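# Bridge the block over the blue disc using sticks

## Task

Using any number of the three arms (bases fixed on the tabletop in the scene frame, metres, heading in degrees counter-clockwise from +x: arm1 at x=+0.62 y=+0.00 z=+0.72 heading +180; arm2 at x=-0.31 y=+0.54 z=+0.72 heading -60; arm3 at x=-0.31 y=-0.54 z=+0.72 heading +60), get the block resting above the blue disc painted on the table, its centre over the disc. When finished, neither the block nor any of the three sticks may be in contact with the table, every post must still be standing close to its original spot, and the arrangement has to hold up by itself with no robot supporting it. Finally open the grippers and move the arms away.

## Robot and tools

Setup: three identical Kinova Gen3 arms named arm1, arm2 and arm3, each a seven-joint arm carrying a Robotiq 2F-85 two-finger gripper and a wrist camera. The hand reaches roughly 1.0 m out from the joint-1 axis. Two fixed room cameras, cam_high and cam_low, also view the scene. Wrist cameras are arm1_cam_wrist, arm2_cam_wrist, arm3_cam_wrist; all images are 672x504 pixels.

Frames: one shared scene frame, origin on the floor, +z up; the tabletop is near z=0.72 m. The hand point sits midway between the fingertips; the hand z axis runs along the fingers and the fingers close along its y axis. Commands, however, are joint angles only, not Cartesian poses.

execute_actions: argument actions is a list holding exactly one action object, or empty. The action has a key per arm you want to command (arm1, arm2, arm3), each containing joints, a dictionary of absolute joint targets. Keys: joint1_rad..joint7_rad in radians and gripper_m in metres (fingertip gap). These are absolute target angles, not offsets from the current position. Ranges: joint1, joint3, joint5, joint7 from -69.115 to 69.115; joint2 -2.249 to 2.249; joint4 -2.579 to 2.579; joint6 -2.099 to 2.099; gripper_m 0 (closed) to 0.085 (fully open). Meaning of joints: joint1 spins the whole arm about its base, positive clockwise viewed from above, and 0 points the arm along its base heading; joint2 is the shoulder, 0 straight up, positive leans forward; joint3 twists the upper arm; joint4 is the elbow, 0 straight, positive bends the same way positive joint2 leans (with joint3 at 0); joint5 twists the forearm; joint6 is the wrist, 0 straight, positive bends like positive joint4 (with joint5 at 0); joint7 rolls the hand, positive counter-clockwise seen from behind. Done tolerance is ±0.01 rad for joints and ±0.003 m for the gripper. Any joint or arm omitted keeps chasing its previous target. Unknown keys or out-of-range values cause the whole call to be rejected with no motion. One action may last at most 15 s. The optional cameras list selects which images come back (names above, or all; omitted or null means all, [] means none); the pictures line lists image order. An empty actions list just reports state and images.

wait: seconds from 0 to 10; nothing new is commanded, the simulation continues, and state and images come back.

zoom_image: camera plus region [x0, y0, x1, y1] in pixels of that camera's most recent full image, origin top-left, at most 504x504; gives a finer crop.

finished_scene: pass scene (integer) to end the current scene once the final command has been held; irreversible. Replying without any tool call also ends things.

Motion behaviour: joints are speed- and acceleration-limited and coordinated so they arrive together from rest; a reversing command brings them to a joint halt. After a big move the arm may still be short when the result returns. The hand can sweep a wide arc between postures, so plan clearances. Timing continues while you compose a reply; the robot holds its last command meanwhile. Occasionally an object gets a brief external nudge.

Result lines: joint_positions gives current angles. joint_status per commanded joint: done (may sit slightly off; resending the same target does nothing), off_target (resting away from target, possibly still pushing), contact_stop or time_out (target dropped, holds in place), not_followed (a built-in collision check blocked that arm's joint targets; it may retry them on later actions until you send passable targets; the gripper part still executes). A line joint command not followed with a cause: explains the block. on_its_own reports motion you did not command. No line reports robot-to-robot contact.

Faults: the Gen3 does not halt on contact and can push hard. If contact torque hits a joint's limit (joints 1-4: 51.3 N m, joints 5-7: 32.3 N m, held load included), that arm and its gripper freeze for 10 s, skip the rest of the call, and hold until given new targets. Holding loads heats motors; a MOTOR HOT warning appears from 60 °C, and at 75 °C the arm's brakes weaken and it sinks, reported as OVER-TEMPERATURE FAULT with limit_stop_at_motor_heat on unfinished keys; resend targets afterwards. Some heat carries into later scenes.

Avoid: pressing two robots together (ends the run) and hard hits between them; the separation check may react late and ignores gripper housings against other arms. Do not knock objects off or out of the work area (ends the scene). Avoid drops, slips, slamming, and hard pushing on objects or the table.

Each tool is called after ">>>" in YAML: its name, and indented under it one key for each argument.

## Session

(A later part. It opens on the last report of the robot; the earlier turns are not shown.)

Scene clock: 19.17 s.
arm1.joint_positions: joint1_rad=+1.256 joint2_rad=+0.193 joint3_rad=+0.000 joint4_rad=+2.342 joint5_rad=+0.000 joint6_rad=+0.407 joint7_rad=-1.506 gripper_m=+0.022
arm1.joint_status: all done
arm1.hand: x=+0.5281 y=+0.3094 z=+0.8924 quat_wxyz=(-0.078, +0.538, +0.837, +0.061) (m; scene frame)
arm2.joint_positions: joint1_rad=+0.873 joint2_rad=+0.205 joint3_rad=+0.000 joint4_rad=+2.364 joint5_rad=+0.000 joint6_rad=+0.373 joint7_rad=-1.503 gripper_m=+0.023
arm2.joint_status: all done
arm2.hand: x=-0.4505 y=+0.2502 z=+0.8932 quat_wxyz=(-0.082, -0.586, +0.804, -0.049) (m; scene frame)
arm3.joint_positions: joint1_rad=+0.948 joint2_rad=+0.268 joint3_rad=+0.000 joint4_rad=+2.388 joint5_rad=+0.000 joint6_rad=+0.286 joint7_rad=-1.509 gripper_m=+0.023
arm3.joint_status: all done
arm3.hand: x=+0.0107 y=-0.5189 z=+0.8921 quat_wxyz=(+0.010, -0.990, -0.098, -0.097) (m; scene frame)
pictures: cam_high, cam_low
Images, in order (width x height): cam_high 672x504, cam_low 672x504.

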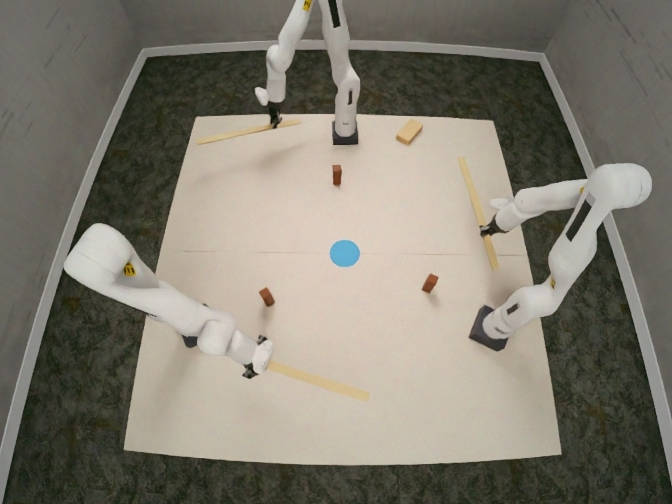

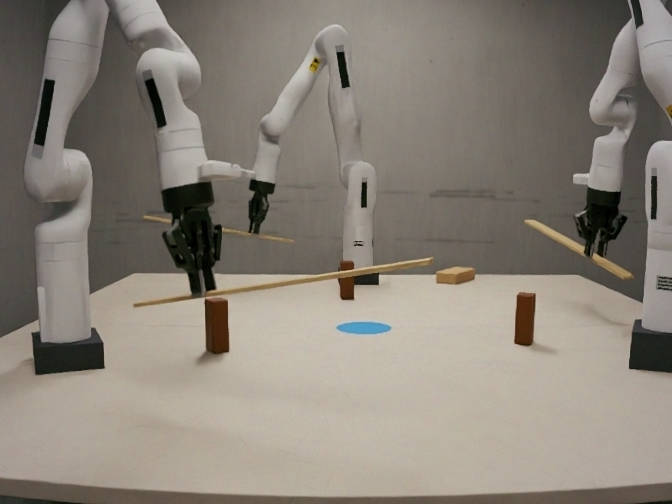

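>>> execute_actions:
  actions:
    - {"arm1":{"joints":{"joint1_rad":0.096}},"arm2":{"joints":{"joint1_rad":0.021}},"arm3":{"joints":{"joint1_rad":0.082}}}

>>> zoom_image:
  camera: "cam_high"
  region: [220, 120, 480, 340]

Scene clock: 21.77 s.
arm1.joint_positions: joint1_rad=+0.096 joint2_rad=+0.193 joint3_rad=+0.000 joint4_rad=+2.342 joint5_rad=+0.000 joint6_rad=+0.407 joint7_rad=-1.506 gripper_m=+0.022
arm1.joint_status: all done
arm1.hand: x=+0.2992 y=+0.0400 z=+0.8913 quat_wxyz=(-0.097, -0.009, +0.995, +0.006) (m; scene frame)
arm2.joint_positions: joint1_rad=+0.021 joint2_rad=+0.205 joint3_rad=+0.000 joint4_rad=+2.364 joint5_rad=+0.000 joint6_rad=+0.373 joint7_rad=-1.503 gripper_m=+0.023
arm2.joint_status: all done
arm2.hand: x=-0.1875 y=+0.2418 z=+0.8928 quat_wxyz=(-0.051, -0.866, +0.491, -0.080) (m; scene frame)
arm3.joint_positions: joint1_rad=+0.082 joint2_rad=+0.268 joint3_rad=+0.000 joint4_rad=+2.388 joint5_rad=+0.000 joint6_rad=+0.286 joint7_rad=-1.509 gripper_m=+0.023
arm3.joint_status: all done
arm3.hand: x=-0.1166 y=-0.2819 z=+0.8956 quat_wxyz=(+0.052, -0.857, -0.505, -0.089) (m; scene frame)
pictures: arm1_cam_wrist, arm2_cam_wrist, arm3_cam_wrist, cam_high, cam_low
Images, in order (width x height): arm1_cam_wrist 672x504, arm2_cam_wrist 672x504, arm3_cam_wrist 672x504, cam_high 672x504, cam_low 672x504.

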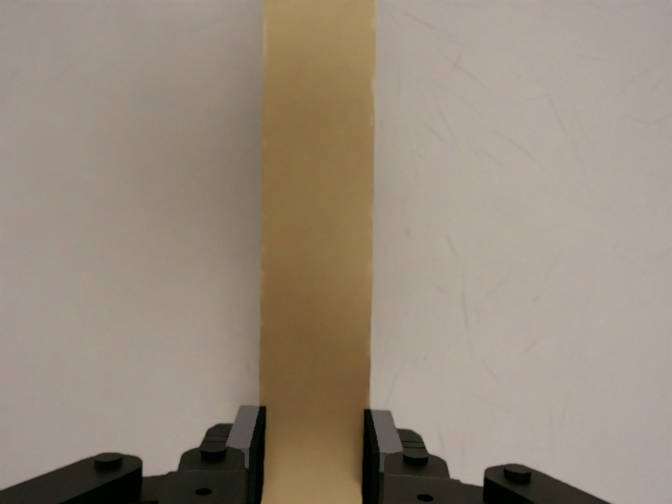

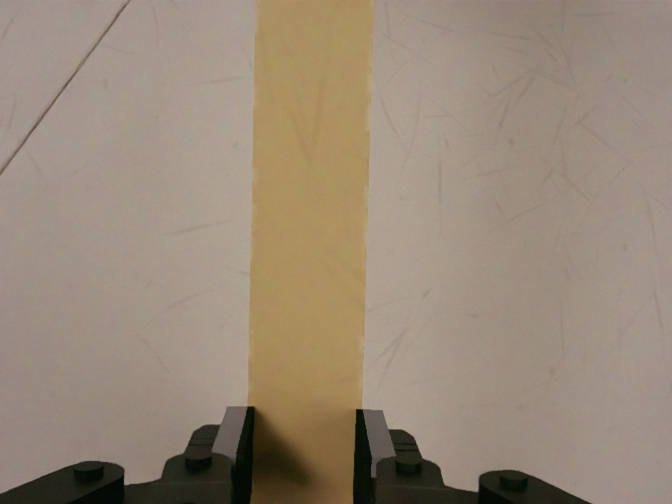

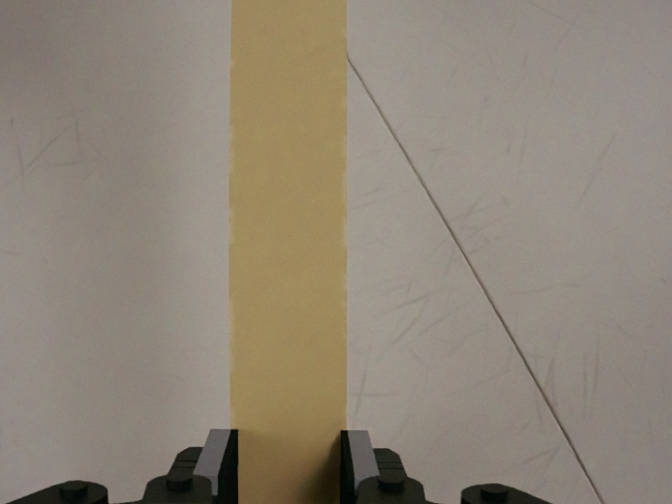

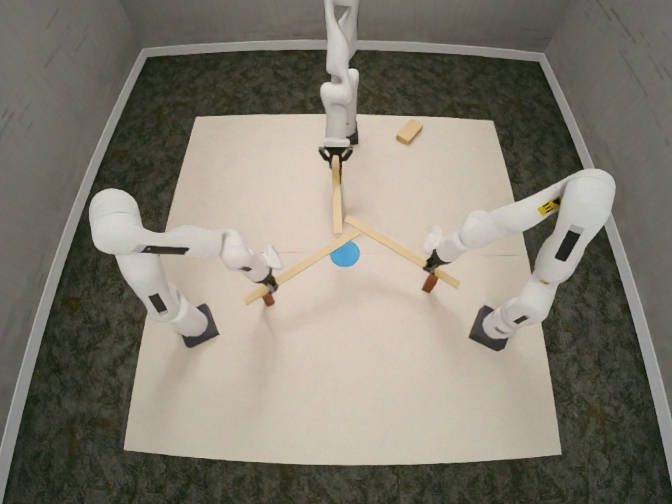

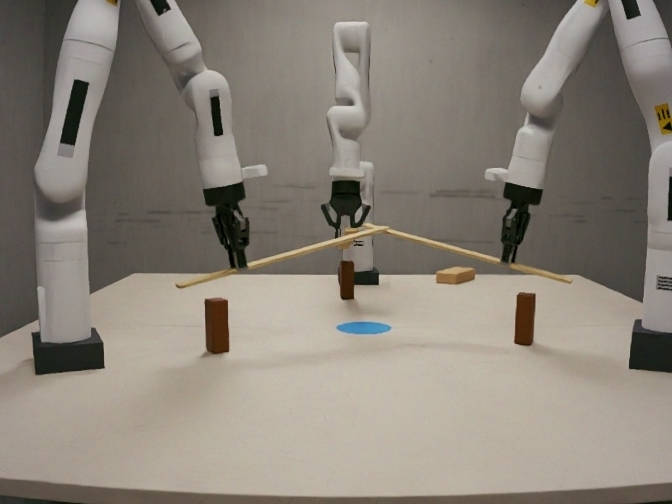

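Region (220, 120, 480, 340) of cam_high's 672x504 image, scaled by 1.938, with more detail than that image has; it fills the top 426 rows of this view, and the rest is white.

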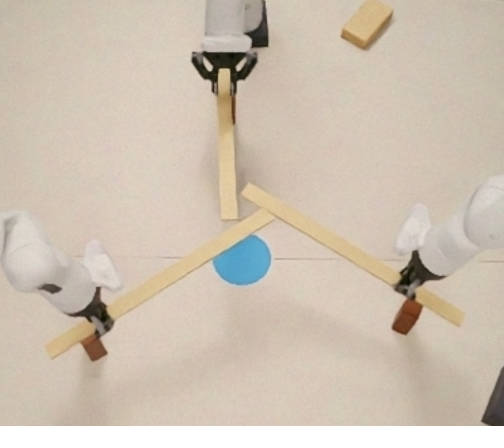

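>>> execute_actions:
  actions:
    - {"arm1":{"joints":{"joint1_rad":0.087,"joint2_rad":0.2843,"joint4_rad":2.2007,"joint6_rad":0.4566,"joint7_rad":-1.515}},"arm2":{"joints":{"joint1_rad":0.009,"joint2_rad":0.2939,"joint4_rad":2.2222,"joint6_rad":0.4255,"joint7_rad":-1.515}},"arm3":{"joints":{"joint1_rad":0.073,"joint2_rad":0.3552,"joint4_rad":2.2464,"joint6_rad":0.340,"joint7_rad":-1.518}}}
  cameras: ["cam_high","cam_low"]

>>> zoom_image:
  camera: "cam_high"
  region: [220, 120, 480, 340]

>>> zoom_image:
  camera: "cam_low"
  region: [160, 190, 590, 360]

Scene clock: 36.23 s.
arm1.joint_positions: joint1_rad=+0.087 joint2_rad=+0.284 joint3_rad=+0.000 joint4_rad=+2.201 joint5_rad=+0.000 joint6_rad=+0.457 joint7_rad=-1.515 gripper_m=+0.022
arm1.joint_status: all done
arm1.hand: x=+0.2490 y=+0.0390 z=+0.8911 quat_wxyz=(-0.097, -0.009, +0.995, +0.005) (m; scene frame)
arm2.joint_positions: joint1_rad=+0.009 joint2_rad=+0.294 joint3_rad=+0.000 joint4_rad=+2.222 joint5_rad=+0.000 joint6_rad=+0.426 joint7_rad=-1.515 gripper_m=+0.023
arm2.joint_status: all done
arm2.hand: x=-0.1607 y=+0.1990 z=+0.8925 quat_wxyz=(-0.050, -0.866, +0.491, -0.081) (m; scene frame)
arm3.joint_positions: joint1_rad=+0.073 joint2_rad=+0.355 joint3_rad=+0.000 joint4_rad=+2.247 joint5_rad=+0.000 joint6_rad=+0.340 joint7_rad=-1.518 gripper_m=+0.023
arm3.joint_status: all done
arm3.hand: x=-0.0925 y=-0.2379 z=+0.8930 quat_wxyz=(+0.052, -0.857, -0.505, -0.088) (m; scene frame)
pictures: cam_high, cam_low
Images, in order (width x height): cam_high 672x504, cam_low 672x504.

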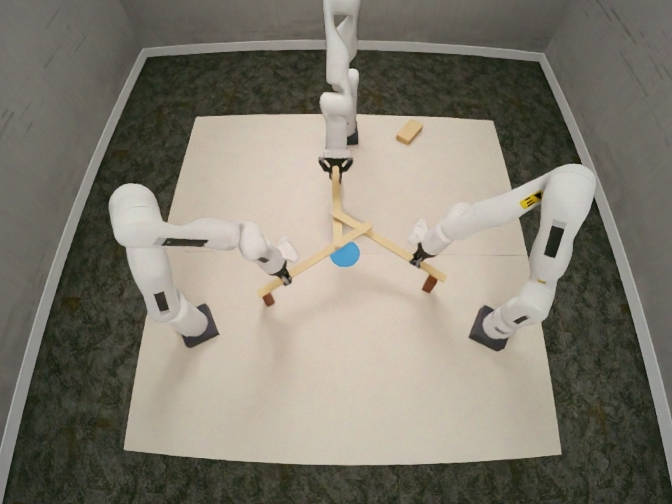

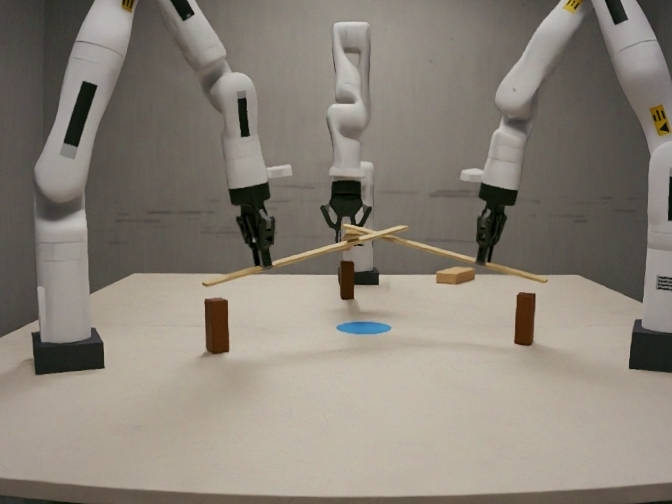

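Region (220, 120, 480, 340) of cam_high's 672x504 image, scaled by 1.938, with more detail than that image has; it fills the top 426 rows of this view, and the rest is white.

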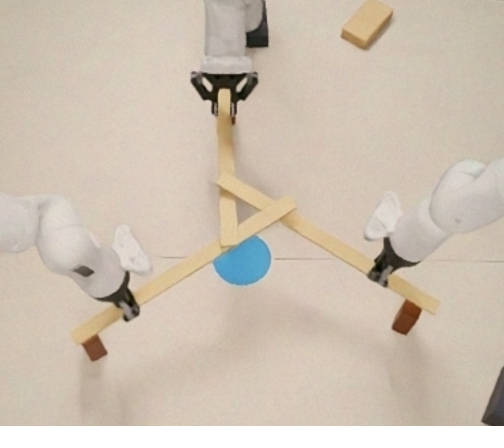

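Region (160, 190, 590, 360) of cam_low's 672x504 image, scaled by 1.172, with more detail than that image has; it fills the top 199 rows of this view, and the rest is white.

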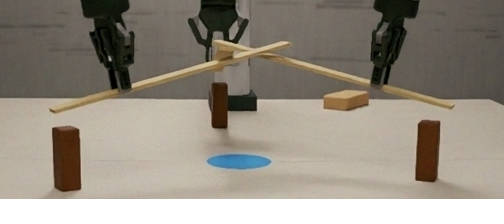

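>>> execute_actions:
  actions:
    - {"arm1":{"joints":{"joint1_rad":0.085,"joint2_rad":0.4278,"joint4_rad":2.1104,"joint6_rad":0.5134}},"arm2":{"joints":{"joint2_rad":0.430,"joint4_rad":2.157,"joint6_rad":0.4646}},"arm3":{"joints":{"joint1_rad":0.071,"joint2_rad":0.501,"joint4_rad":2.1473,"joint6_rad":0.4033}}}
  cameras: ["cam_high","cam_low"]

>>> zoom_image:
  camera: "cam_high"
  region: [220, 120, 480, 340]

>>> zoom_image:
  camera: "cam_low"
  region: [180, 230, 400, 360]

>>> zoom_image:
  camera: "cam_low"
  region: [340, 230, 560, 360]

Scene clock: 38.07 s.
arm1.joint_positions: joint1_rad=+0.085 joint2_rad=+0.428 joint3_rad=+0.000 joint4_rad=+2.111 joint5_rad=+0.000 joint6_rad=+0.514 joint7_rad=-1.515 gripper_m=+0.022
arm1.joint_status: all done
arm1.hand: x=+0.2404 y=+0.0387 z=+0.8551 quat_wxyz=(-0.041, -0.010, +0.999, +0.002) (m; scene frame)
arm2.joint_positions: joint1_rad=+0.009 joint2_rad=+0.430 joint3_rad=+0.000 joint4_rad=+2.158 joint5_rad=+0.000 joint6_rad=+0.465 joint7_rad=-1.515 gripper_m=+0.023
arm2.joint_status: all done
arm2.hand: x=-0.1603 y=+0.1986 z=+0.8548 quat_wxyz=(-0.021, -0.869, +0.492, -0.035) (m; scene frame)
arm3.joint_positions: joint1_rad=+0.071 joint2_rad=+0.500 joint3_rad=+0.000 joint4_rad=+2.148 joint5_rad=+0.000 joint6_rad=+0.404 joint7_rad=-1.518 gripper_m=+0.023
arm3.joint_status: all done
arm3.hand: x=-0.0888 y=-0.2296 z=+0.8556 quat_wxyz=(+0.027, -0.860, -0.508, -0.039) (m; scene frame)
pictures: cam_high, cam_low
Images, in order (width x height): cam_high 672x504, cam_low 672x504.

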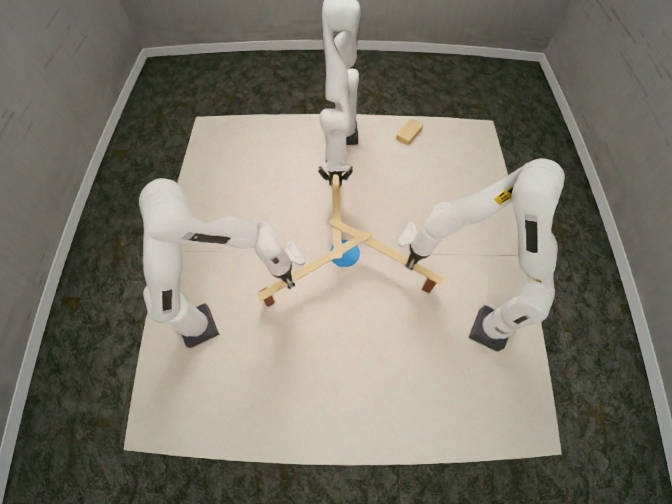

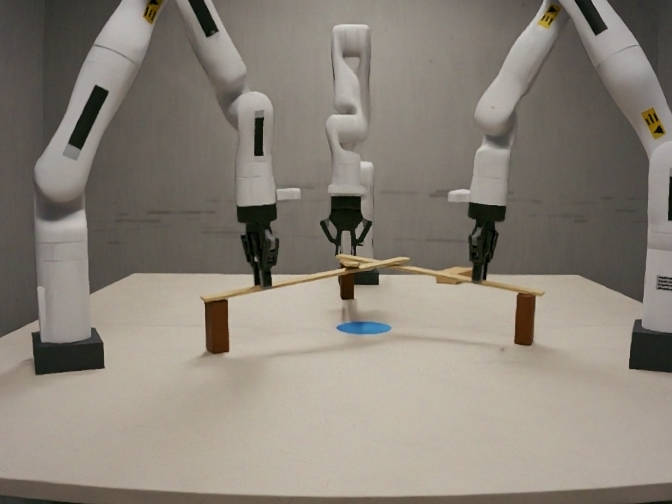

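Region (220, 120, 480, 340) of cam_high's 672x504 image, scaled by 1.938, with more detail than that image has; it fills the top 426 rows of this view, and the rest is white.

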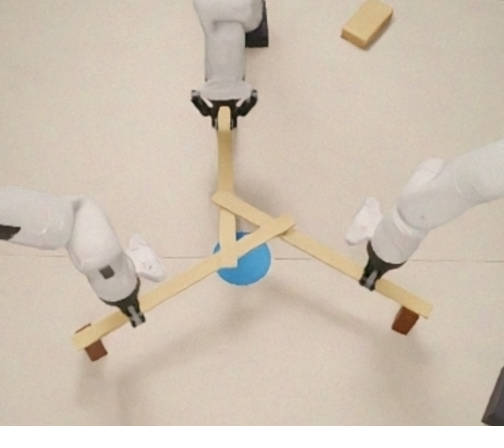

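Region (180, 230, 400, 360) of cam_low's 672x504 image, scaled by 2.291, with more detail than that image has; it fills the top 298 rows of this view, and the rest is white.

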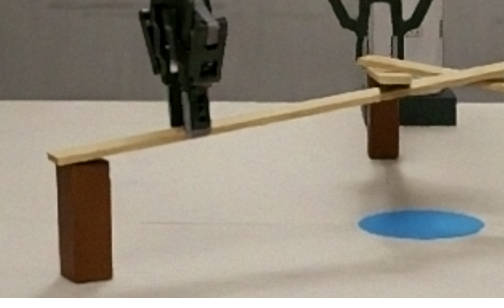

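Region (340, 230, 560, 360) of cam_low's 672x504 image, scaled by 2.291, with more detail than that image has; it fills the top 298 rows of this view, and the rest is white.

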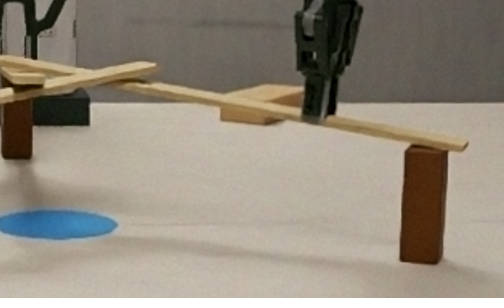

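>>> execute_actions:
  actions:
    - {"arm1":{"joints":{"gripper_m":0.085}},"arm2":{"joints":{"gripper_m":0.06}},"arm3":{"joints":{"gripper_m":0.06}}}
  cameras: ["cam_low"]

Scene clock: 39.33 s.
arm1.joint_positions: joint1_rad=+0.085 joint2_rad=+0.428 joint3_rad=+0.000 joint4_rad=+2.110 joint5_rad=+0.000 joint6_rad=+0.513 joint7_rad=-1.515 gripper_m=+0.085
arm1.joint_status: all done
arm1.hand: x=+0.2397 y=+0.0386 z=+0.8553 quat_wxyz=(-0.042, -0.010, +0.999, +0.002) (m; scene frame)
arm2.joint_positions: joint1_rad=+0.009 joint2_rad=+0.430 joint3_rad=+0.000 joint4_rad=+2.157 joint5_rad=+0.000 joint6_rad=+0.465 joint7_rad=-1.515 gripper_m=+0.060
arm2.joint_status: all done
arm2.hand: x=-0.1601 y=+0.1981 z=+0.8550 quat_wxyz=(-0.021, -0.869, +0.492, -0.035) (m; scene frame)
arm3.joint_positions: joint1_rad=+0.071 joint2_rad=+0.501 joint3_rad=+0.000 joint4_rad=+2.147 joint5_rad=+0.000 joint6_rad=+0.403 joint7_rad=-1.518 gripper_m=+0.060
arm3.joint_status: all done
arm3.hand: x=-0.0884 y=-0.2290 z=+0.8556 quat_wxyz=(+0.027, -0.860, -0.508, -0.040) (m; scene frame)
pictures: cam_low
Images, in order (width x height): cam_low 672x504.

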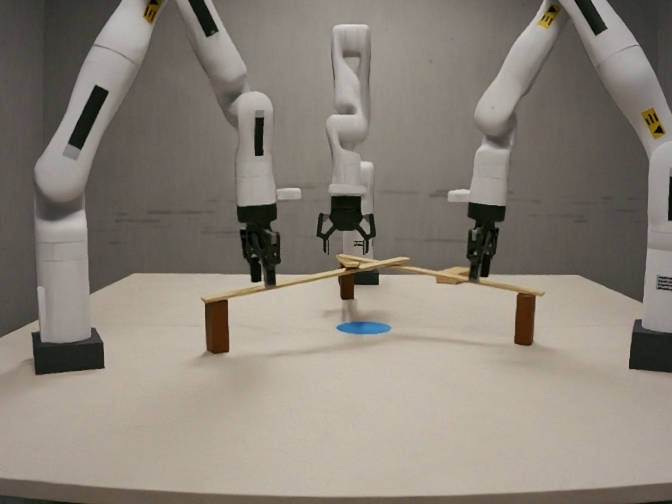

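>>> execute_actions:
  actions:
    - {"arm1":{"joints":{"joint2_rad":0.2,"joint6_rad":0.7}},"arm2":{"joints":{"joint2_rad":0.1,"joint6_rad":0.7}},"arm3":{"joints":{"joint2_rad":0.15,"joint6_rad":0.7}}}
  cameras: []

>>> execute_actions:
  actions:
    - {"arm1":{"joints":{"joint1_rad":-1.621,"joint2_rad":0.357,"joint4_rad":2.2804,"joint6_rad":0.504,"joint7_rad":-0.815}},"arm2":{"joints":{"joint1_rad":0.6,"joint2_rad":-0.4,"joint4_rad":1.8,"joint6_rad":1.6}},"arm3":{"joints":{"joint1_rad":-0.6,"joint2_rad":-0.4,"joint4_rad":1.8,"joint6_rad":1.6}}}
  cameras: ["arm1_cam_wrist","cam_high","cam_low"]

Scene clock: 41.23 s.
arm1.joint_positions: joint1_rad=+0.085 joint2_rad=+0.200 joint3_rad=+0.000 joint4_rad=+2.110 joint5_rad=+0.000 joint6_rad=+0.700 joint7_rad=-1.515 gripper_m=+0.085
arm1.joint_status: all done
arm1.hand: x=+0.2637 y=+0.0377 z=+0.9334 quat_wxyz=(-0.063, -0.010, +0.998, +0.003) (m; scene frame)
arm2.joint_positions: joint1_rad=+0.009 joint2_rad=+0.100 joint3_rad=+0.000 joint4_rad=+2.157 joint5_rad=+0.000 joint6_rad=+0.700 joint7_rad=-1.515 gripper_m=+0.060
arm2.joint_status: all done
arm2.hand: x=-0.1723 y=+0.2207 z=+0.9634 quat_wxyz=(-0.046, -0.867, +0.491, -0.075) (m; scene frame)
arm3.joint_positions: joint1_rad=+0.071 joint2_rad=+0.150 joint3_rad=+0.000 joint4_rad=+2.147 joint5_rad=+0.000 joint6_rad=+0.700 joint7_rad=-1.518 gripper_m=+0.060
arm3.joint_status: all done
arm3.hand: x=-0.1068 y=-0.2612 z=+0.9723 quat_wxyz=(+0.040, -0.859, -0.507, -0.064) (m; scene frame)
pictures: none
No camera images: the call's "cameras" was empty. Leave "cameras" out to get every camera's image.

Scene clock: 44.20 s.
arm1.joint_positions: joint1_rad=-1.621 joint2_rad=+0.357 joint3_rad=+0.000 joint4_rad=+2.280 joint5_rad=+0.000 joint6_rad=+0.504 joint7_rad=-0.815 gripper_m=+0.085
arm1.joint_status: all done
arm1.hand: x=+0.6243 y=-0.3000 z=+0.8511 quat_wxyz=(+0.001, -0.937, +0.350, -0.003) (m; scene frame)
arm2.joint_positions: joint1_rad=+0.600 joint2_rad=-0.400 joint3_rad=+0.000 joint4_rad=+1.800 joint5_rad=+0.000 joint6_rad=+1.600 joint7_rad=-1.515 gripper_m=+0.060
arm2.joint_status: all done
arm2.hand: x=-0.3543 y=+0.3472 z=+1.1842 quat_wxyz=(-0.051, -0.687, +0.723, -0.042) (m; scene frame)
arm3.joint_positions: joint1_rad=-0.600 joint2_rad=-0.400 joint3_rad=+0.000 joint4_rad=+1.800 joint5_rad=+0.000 joint6_rad=+1.600 joint7_rad=-1.518 gripper_m=+0.060
arm3.joint_status: all done
arm3.hand: x=-0.3044 y=-0.3502 z=+1.2063 quat_wxyz=(+0.058, -0.644, -0.761, -0.051) (m; scene frame)
pictures: arm1_cam_wrist, cam_high, cam_low
Images, in order (width x height): arm1_cam_wrist 672x504, cam_high 672x504, cam_low 672x504.

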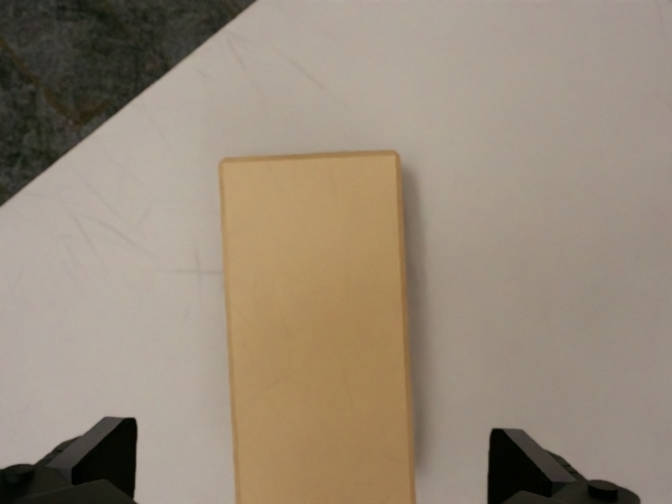

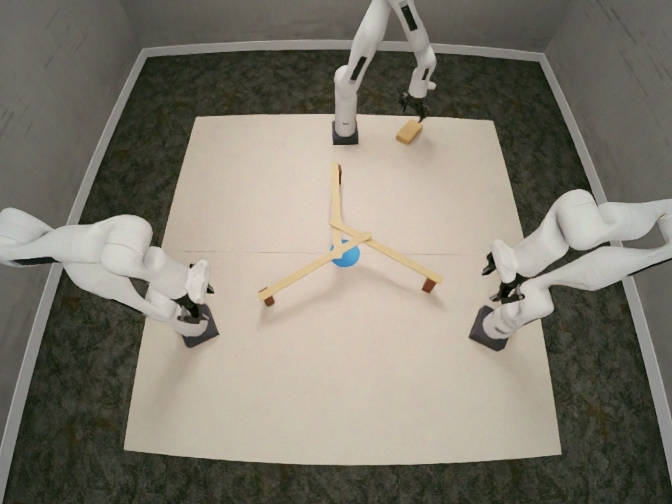

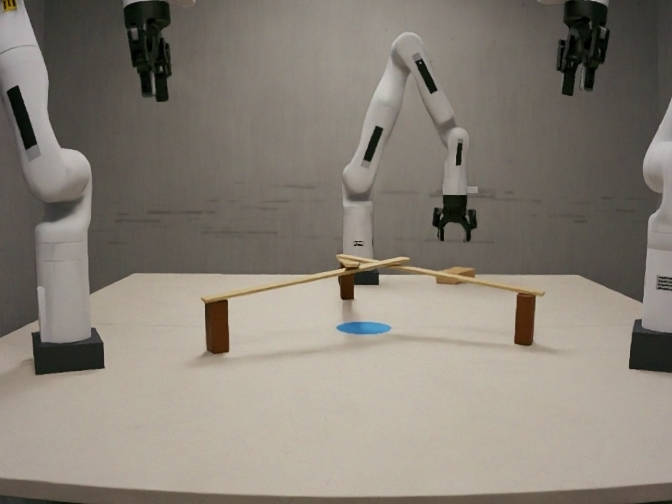

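>>> execute_actions:
  actions:
    - {"arm1":{"joints":{"joint1_rad":-1.651,"joint2_rad":0.6817,"joint4_rad":2.3092,"joint6_rad":0.1507,"joint7_rad":-0.792}}}
  cameras: ["arm1_cam_wrist","cam_high","cam_low"]

>>> zoom_image:
  camera: "cam_high"
  region: [370, 80, 460, 160]

Scene clock: 46.20 s.
arm1.joint_positions: joint1_rad=-1.651 joint2_rad=+0.681 joint3_rad=+0.000 joint4_rad=+2.309 joint5_rad=+0.000 joint6_rad=+0.151 joint7_rad=-0.792 gripper_m=+0.085
arm1.joint_status: all done
arm1.hand: x=+0.6356 y=-0.3130 z=+0.7481 quat_wxyz=(+0.001, -0.946, +0.325, -0.003) (m; scene frame)
arm2.joint_positions: joint1_rad=+0.600 joint2_rad=-0.400 joint3_rad=+0.000 joint4_rad=+1.800 joint5_rad=+0.000 joint6_rad=+1.600 joint7_rad=-1.515 gripper_m=+0.060
arm2.joint_status: not commanded
arm2.hand: x=-0.3543 y=+0.3472 z=+1.1842 quat_wxyz=(-0.051, -0.687, +0.723, -0.042) (m; scene frame)
arm3.joint_positions: joint1_rad=-0.600 joint2_rad=-0.400 joint3_rad=+0.000 joint4_rad=+1.800 joint5_rad=+0.000 joint6_rad=+1.600 joint7_rad=-1.518 gripper_m=+0.060
arm3.joint_status: not commanded
arm3.hand: x=-0.3044 y=-0.3502 z=+1.2063 quat_wxyz=(+0.058, -0.644, -0.761, -0.051) (m; scene frame)
pictures: arm1_cam_wrist, cam_high, cam_low
Images, in order (width x height): arm1_cam_wrist 672x504, cam_high 672x504, cam_low 672x504.

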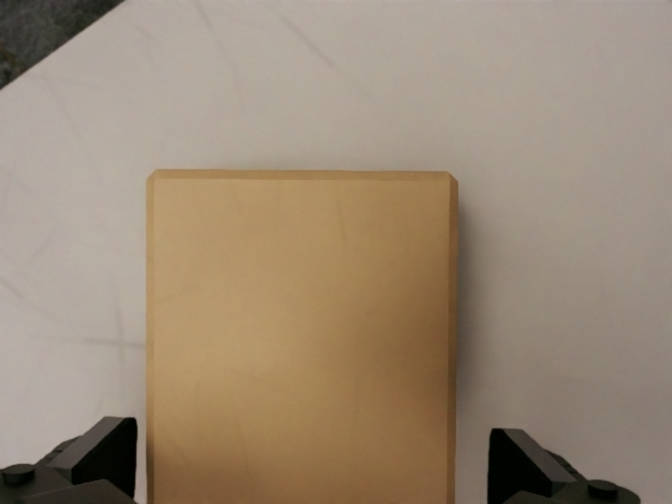

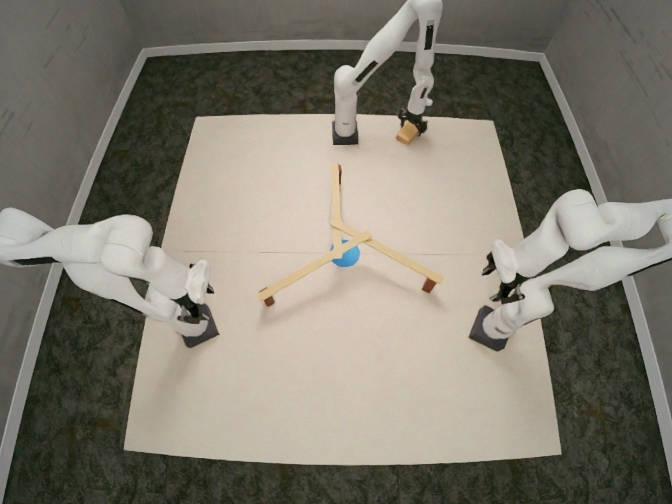

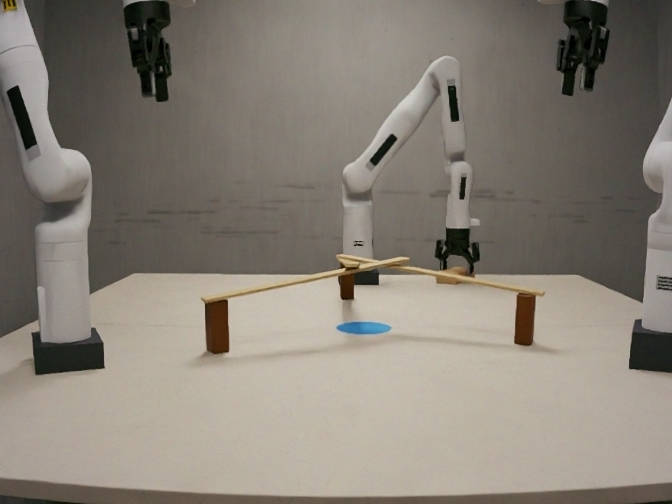

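Region (370, 80, 460, 160) of cam_high's 672x504 image, scaled by 5.600, with more detail than that image has.

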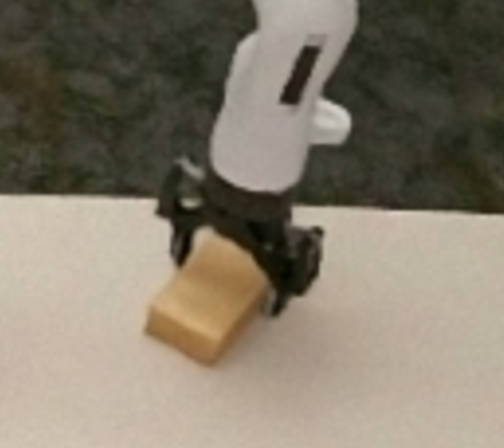

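>>> execute_actions:
  actions:
    - {"arm1":{"joints":{"gripper_m":0.05}}}
  cameras: []

>>> execute_actions:
  actions:
    - {"arm1":{"joints":{"joint2_rad":0.106,"joint4_rad":2.03,"joint6_rad":1.005}}}
  cameras: []

>>> execute_actions:
  actions:
    - {"arm1":{"joints":{"joint1_rad":0.009,"joint2_rad":0.8467,"joint4_rad":0.9774,"joint6_rad":1.3175,"joint7_rad":-1.611}}}
  cameras: ["arm1_cam_wrist","cam_high","cam_low"]

Scene clock: 47.40 s.
arm1.joint_positions: joint1_rad=-1.651 joint2_rad=+0.678 joint3_rad=+0.000 joint4_rad=+2.310 joint5_rad=+0.000 joint6_rad=+0.153 joint7_rad=-0.792 gripper_m=+0.067
arm1.joint_status: gripper_m off_target (ended at +0.067, target +0.050)
arm1.hand: x=+0.6358 y=-0.3126 z=+0.7491 quat_wxyz=(+0.001, -0.946, +0.325, -0.003) (m; scene frame)
arm2.joint_positions: joint1_rad=+0.600 joint2_rad=-0.400 joint3_rad=+0.000 joint4_rad=+1.800 joint5_rad=+0.000 joint6_rad=+1.600 joint7_rad=-1.515 gripper_m=+0.060
arm2.joint_status: not commanded
arm2.hand: x=-0.3543 y=+0.3472 z=+1.1842 quat_wxyz=(-0.051, -0.687, +0.723, -0.042) (m; scene frame)
arm3.joint_positions: joint1_rad=-0.600 joint2_rad=-0.400 joint3_rad=+0.000 joint4_rad=+1.800 joint5_rad=+0.000 joint6_rad=+1.600 joint7_rad=-1.518 gripper_m=+0.060
arm3.joint_status: not commanded
arm3.hand: x=-0.3044 y=-0.3502 z=+1.2063 quat_wxyz=(+0.058, -0.644, -0.761, -0.051) (m; scene frame)
pictures: none
No camera images: the call's "cameras" was empty. Leave "cameras" out to get every camera's image.

Scene clock: 49.20 s.
arm1.joint_positions: joint1_rad=-1.651 joint2_rad=+0.107 joint3_rad=+0.000 joint4_rad=+2.031 joint5_rad=+0.000 joint6_rad=+1.005 joint7_rad=-0.792 gripper_m=+0.067
arm1.joint_status: all done
arm1.hand: x=+0.6341 y=-0.3103 z=+0.9815 quat_wxyz=(+0.002, -0.946, +0.325, -0.002) (m; scene frame)
arm2.joint_positions: joint1_rad=+0.600 joint2_rad=-0.400 joint3_rad=+0.000 joint4_rad=+1.800 joint5_rad=+0.000 joint6_rad=+1.600 joint7_rad=-1.515 gripper_m=+0.060
arm2.joint_status: not commanded
arm2.hand: x=-0.3543 y=+0.3472 z=+1.1842 quat_wxyz=(-0.051, -0.687, +0.723, -0.042) (m; scene frame)
arm3.joint_positions: joint1_rad=-0.600 joint2_rad=-0.400 joint3_rad=+0.000 joint4_rad=+1.800 joint5_rad=+0.000 joint6_rad=+1.600 joint7_rad=-1.518 gripper_m=+0.060
arm3.joint_status: not commanded
arm3.hand: x=-0.3044 y=-0.3502 z=+1.2063 quat_wxyz=(+0.058, -0.644, -0.761, -0.051) (m; scene frame)
pictures: none
No camera images: the call's "cameras" was empty. Leave "cameras" out to get every camera's image.

Scene clock: 52.07 s.
arm1.joint_positions: joint1_rad=+0.009 joint2_rad=+0.849 joint3_rad=+0.000 joint4_rad=+0.978 joint5_rad=+0.000 joint6_rad=+1.317 joint7_rad=-1.611 gripper_m=+0.067
arm1.joint_status: all done
arm1.hand: x=-0.0003 y=+0.0000 z=+0.9272 quat_wxyz=(+0.004, +0.000, +1.000, +0.000) (m; scene frame)
arm2.joint_positions: joint1_rad=+0.600 joint2_rad=-0.400 joint3_rad=+0.000 joint4_rad=+1.800 joint5_rad=+0.000 joint6_rad=+1.600 joint7_rad=-1.515 gripper_m=+0.060
arm2.joint_status: not commanded
arm2.hand: x=-0.3543 y=+0.3472 z=+1.1842 quat_wxyz=(-0.051, -0.687, +0.723, -0.042) (m; scene frame)
arm3.joint_positions: joint1_rad=-0.600 joint2_rad=-0.400 joint3_rad=+0.000 joint4_rad=+1.800 joint5_rad=+0.000 joint6_rad=+1.600 joint7_rad=-1.518 gripper_m=+0.060
arm3.joint_status: not commanded
arm3.hand: x=-0.3044 y=-0.3502 z=+1.2063 quat_wxyz=(+0.058, -0.644, -0.761, -0.051) (m; scene frame)
pictures: arm1_cam_wrist, cam_high, cam_low
Images, in order (width x height): arm1_cam_wrist 672x504, cam_high 672x504, cam_low 672x504.

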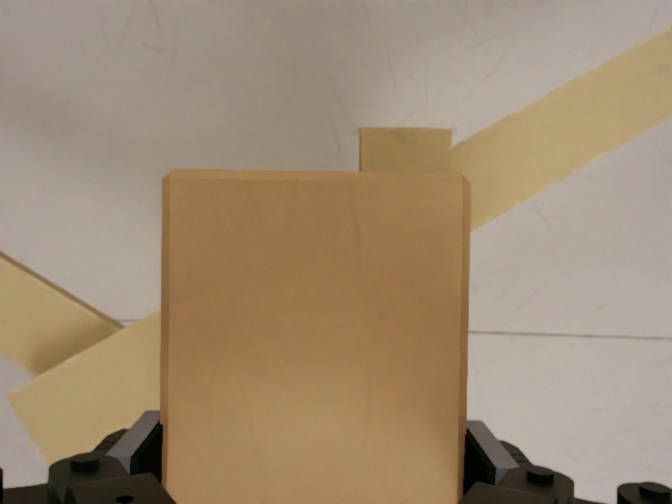

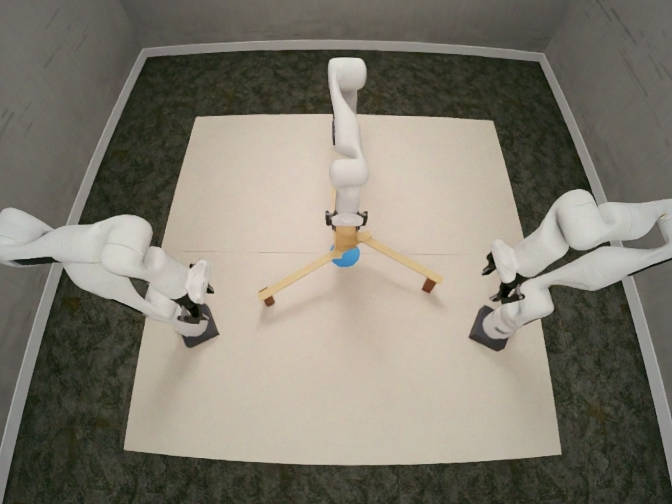

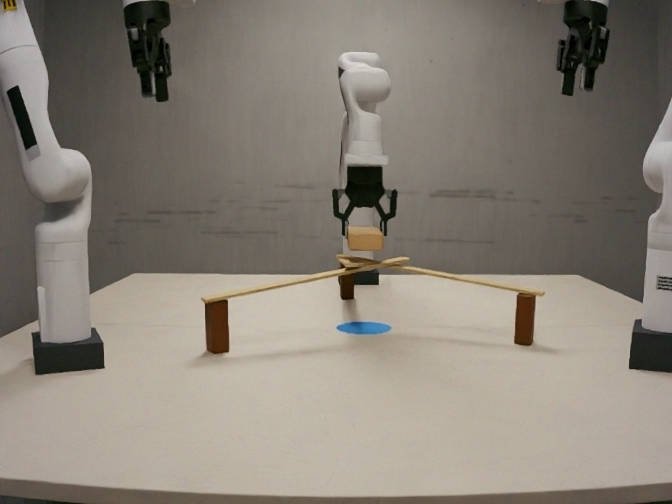

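>>> execute_actions:
  actions:
    - {"arm1":{"joints":{"joint2_rad":0.8656,"joint4_rad":1.018,"joint6_rad":1.258}}}
  cameras: ["cam_low"]

>>> zoom_image:
  camera: "cam_low"
  region: [310, 210, 430, 290]

Scene clock: 53.00 s.
arm1.joint_positions: joint1_rad=+0.009 joint2_rad=+0.868 joint3_rad=+0.000 joint4_rad=+1.019 joint5_rad=+0.000 joint6_rad=+1.258 joint7_rad=-1.611 gripper_m=+0.067
arm1.joint_status: all done
arm1.hand: x=-0.0001 y=+0.0001 z=+0.9032 quat_wxyz=(+0.004, +0.000, +1.000, +0.000) (m; scene frame)
arm2.joint_positions: joint1_rad=+0.600 joint2_rad=-0.400 joint3_rad=+0.000 joint4_rad=+1.800 joint5_rad=+0.000 joint6_rad=+1.600 joint7_rad=-1.515 gripper_m=+0.060
arm2.joint_status: not commanded
arm2.hand: x=-0.3543 y=+0.3472 z=+1.1842 quat_wxyz=(-0.051, -0.687, +0.723, -0.042) (m; scene frame)
arm3.joint_positions: joint1_rad=-0.600 joint2_rad=-0.400 joint3_rad=+0.000 joint4_rad=+1.800 joint5_rad=+0.000 joint6_rad=+1.600 joint7_rad=-1.518 gripper_m=+0.060
arm3.joint_status: not commanded
arm3.hand: x=-0.3044 y=-0.3502 z=+1.2063 quat_wxyz=(+0.058, -0.644, -0.761, -0.051) (m; scene frame)
pictures: cam_low
Images, in order (width x height): cam_low 672x504.

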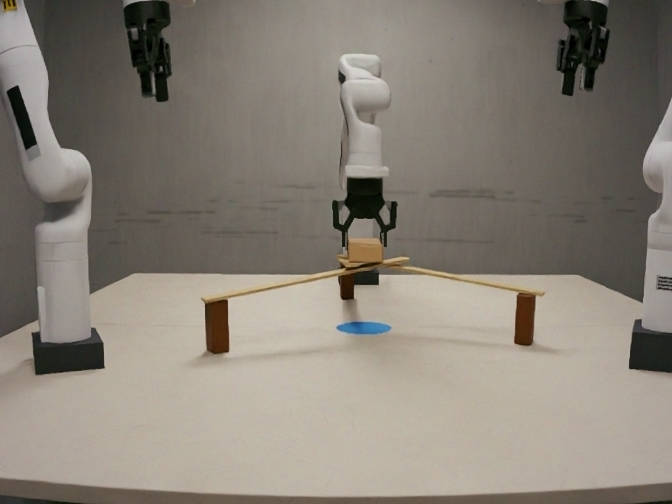

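Region (310, 210, 430, 290) of cam_low's 672x504 image, scaled by 4.200, with more detail than that image has.

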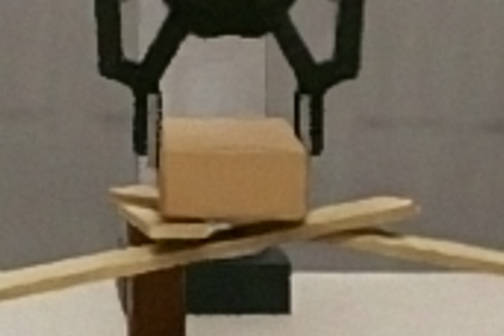

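>>> execute_actions:
  actions:
    - {"arm1":{"joints":{"joint2_rad":0.869,"joint4_rad":1.025,"joint6_rad":1.2476}}}
  cameras: []

>>> execute_actions:
  actions:
    - {"arm1":{"joints":{"gripper_m":0.085}}}
  cameras: ["cam_low"]

>>> execute_actions:
  actions:
    - {"arm1":{"joints":{"joint2_rad":0.4,"joint4_rad":1.1,"joint6_rad":1.6}}}
  cameras: ["cam_low","cam_high","arm1_cam_wrist"]

Scene clock: 53.70 s.
arm1.joint_positions: joint1_rad=+0.009 joint2_rad=+0.870 joint3_rad=+0.000 joint4_rad=+1.026 joint5_rad=+0.000 joint6_rad=+1.248 joint7_rad=-1.611 gripper_m=+0.067
arm1.joint_status: all done
arm1.hand: x=-0.0003 y=+0.0001 z=+0.9000 quat_wxyz=(+0.003, +0.000, +1.000, +0.000) (m; scene frame)
arm2.joint_positions: joint1_rad=+0.600 joint2_rad=-0.400 joint3_rad=+0.000 joint4_rad=+1.800 joint5_rad=+0.000 joint6_rad=+1.600 joint7_rad=-1.515 gripper_m=+0.060
arm2.joint_status: not commanded
arm2.hand: x=-0.3543 y=+0.3472 z=+1.1842 quat_wxyz=(-0.051, -0.687, +0.723, -0.042) (m; scene frame)
arm3.joint_positions: joint1_rad=-0.600 joint2_rad=-0.400 joint3_rad=+0.000 joint4_rad=+1.800 joint5_rad=+0.000 joint6_rad=+1.600 joint7_rad=-1.518 gripper_m=+0.060
arm3.joint_status: not commanded
arm3.hand: x=-0.3044 y=-0.3502 z=+1.2063 quat_wxyz=(+0.058, -0.644, -0.761, -0.051) (m; scene frame)
pictures: none
No camera images: the call's "cameras" was empty. Leave "cameras" out to get every camera's image.

Scene clock: 54.60 s.
arm1.joint_positions: joint1_rad=+0.009 joint2_rad=+0.869 joint3_rad=+0.000 joint4_rad=+1.025 joint5_rad=+0.000 joint6_rad=+1.248 joint7_rad=-1.611 gripper_m=+0.085
arm1.joint_status: all done
arm1.hand: x=-0.0007 y=+0.0001 z=+0.9006 quat_wxyz=(+0.003, +0.000, +1.000, +0.000) (m; scene frame)
arm2.joint_positions: joint1_rad=+0.600 joint2_rad=-0.400 joint3_rad=+0.000 joint4_rad=+1.800 joint5_rad=+0.000 joint6_rad=+1.600 joint7_rad=-1.515 gripper_m=+0.060
arm2.joint_status: not commanded
arm2.hand: x=-0.3543 y=+0.3472 z=+1.1842 quat_wxyz=(-0.051, -0.687, +0.723, -0.042) (m; scene frame)
arm3.joint_positions: joint1_rad=-0.600 joint2_rad=-0.400 joint3_rad=+0.000 joint4_rad=+1.800 joint5_rad=+0.000 joint6_rad=+1.600 joint7_rad=-1.518 gripper_m=+0.060
arm3.joint_status: not commanded
arm3.hand: x=-0.3044 y=-0.3502 z=+1.2063 quat_wxyz=(+0.058, -0.644, -0.761, -0.051) (m; scene frame)
pictures: cam_low
Images, in order (width x height): cam_low 672x504.

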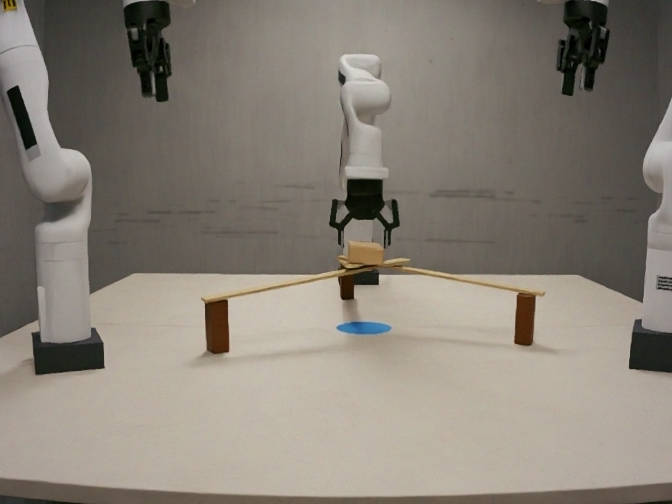

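Scene clock: 56.27 s.
arm1.joint_positions: joint1_rad=+0.009 joint2_rad=+0.400 joint3_rad=+0.000 joint4_rad=+1.100 joint5_rad=+0.000 joint6_rad=+1.600 joint7_rad=-1.611 gripper_m=+0.085
arm1.joint_status: all done
arm1.hand: x=+0.1270 y=+0.0052 z=+1.1395 quat_wxyz=(-0.018, +0.000, +1.000, -0.001) (m; scene frame)
arm2.joint_positions: joint1_rad=+0.600 joint2_rad=-0.400 joint3_rad=+0.000 joint4_rad=+1.800 joint5_rad=+0.000 joint6_rad=+1.600 joint7_rad=-1.515 gripper_m=+0.060
arm2.joint_status: not commanded
arm2.hand: x=-0.3543 y=+0.3472 z=+1.1842 quat_wxyz=(-0.051, -0.687, +0.723, -0.042) (m; scene frame)
arm3.joint_positions: joint1_rad=-0.600 joint2_rad=-0.400 joint3_rad=+0.000 joint4_rad=+1.800 joint5_rad=+0.000 joint6_rad=+1.600 joint7_rad=-1.518 gripper_m=+0.060
arm3.joint_status: not commanded
arm3.hand: x=-0.3044 y=-0.3502 z=+1.2063 quat_wxyz=(+0.058, -0.644, -0.761, -0.051) (m; scene frame)
pictures: arm1_cam_wrist, cam_high, cam_low
Images, in order (width x height): arm1_cam_wrist 672x504, cam_high 672x504, cam_low 672x504.

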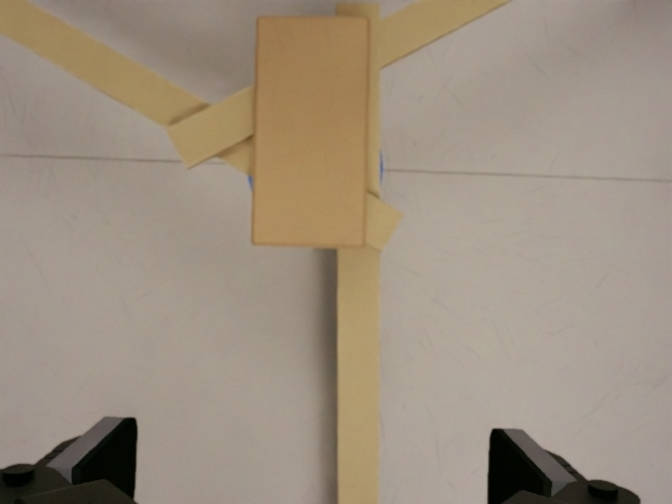

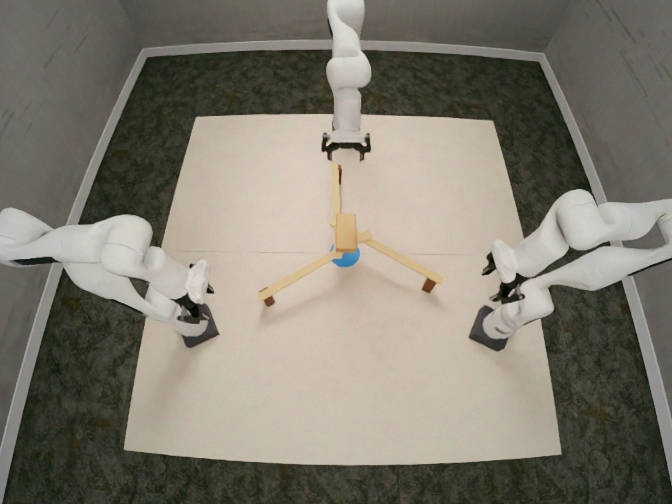

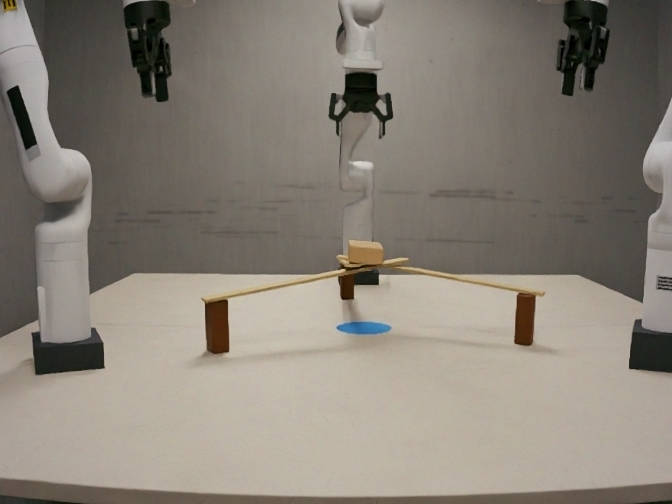

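>>> finished_scene:
  scene: 1

The scene is finished: the task was done.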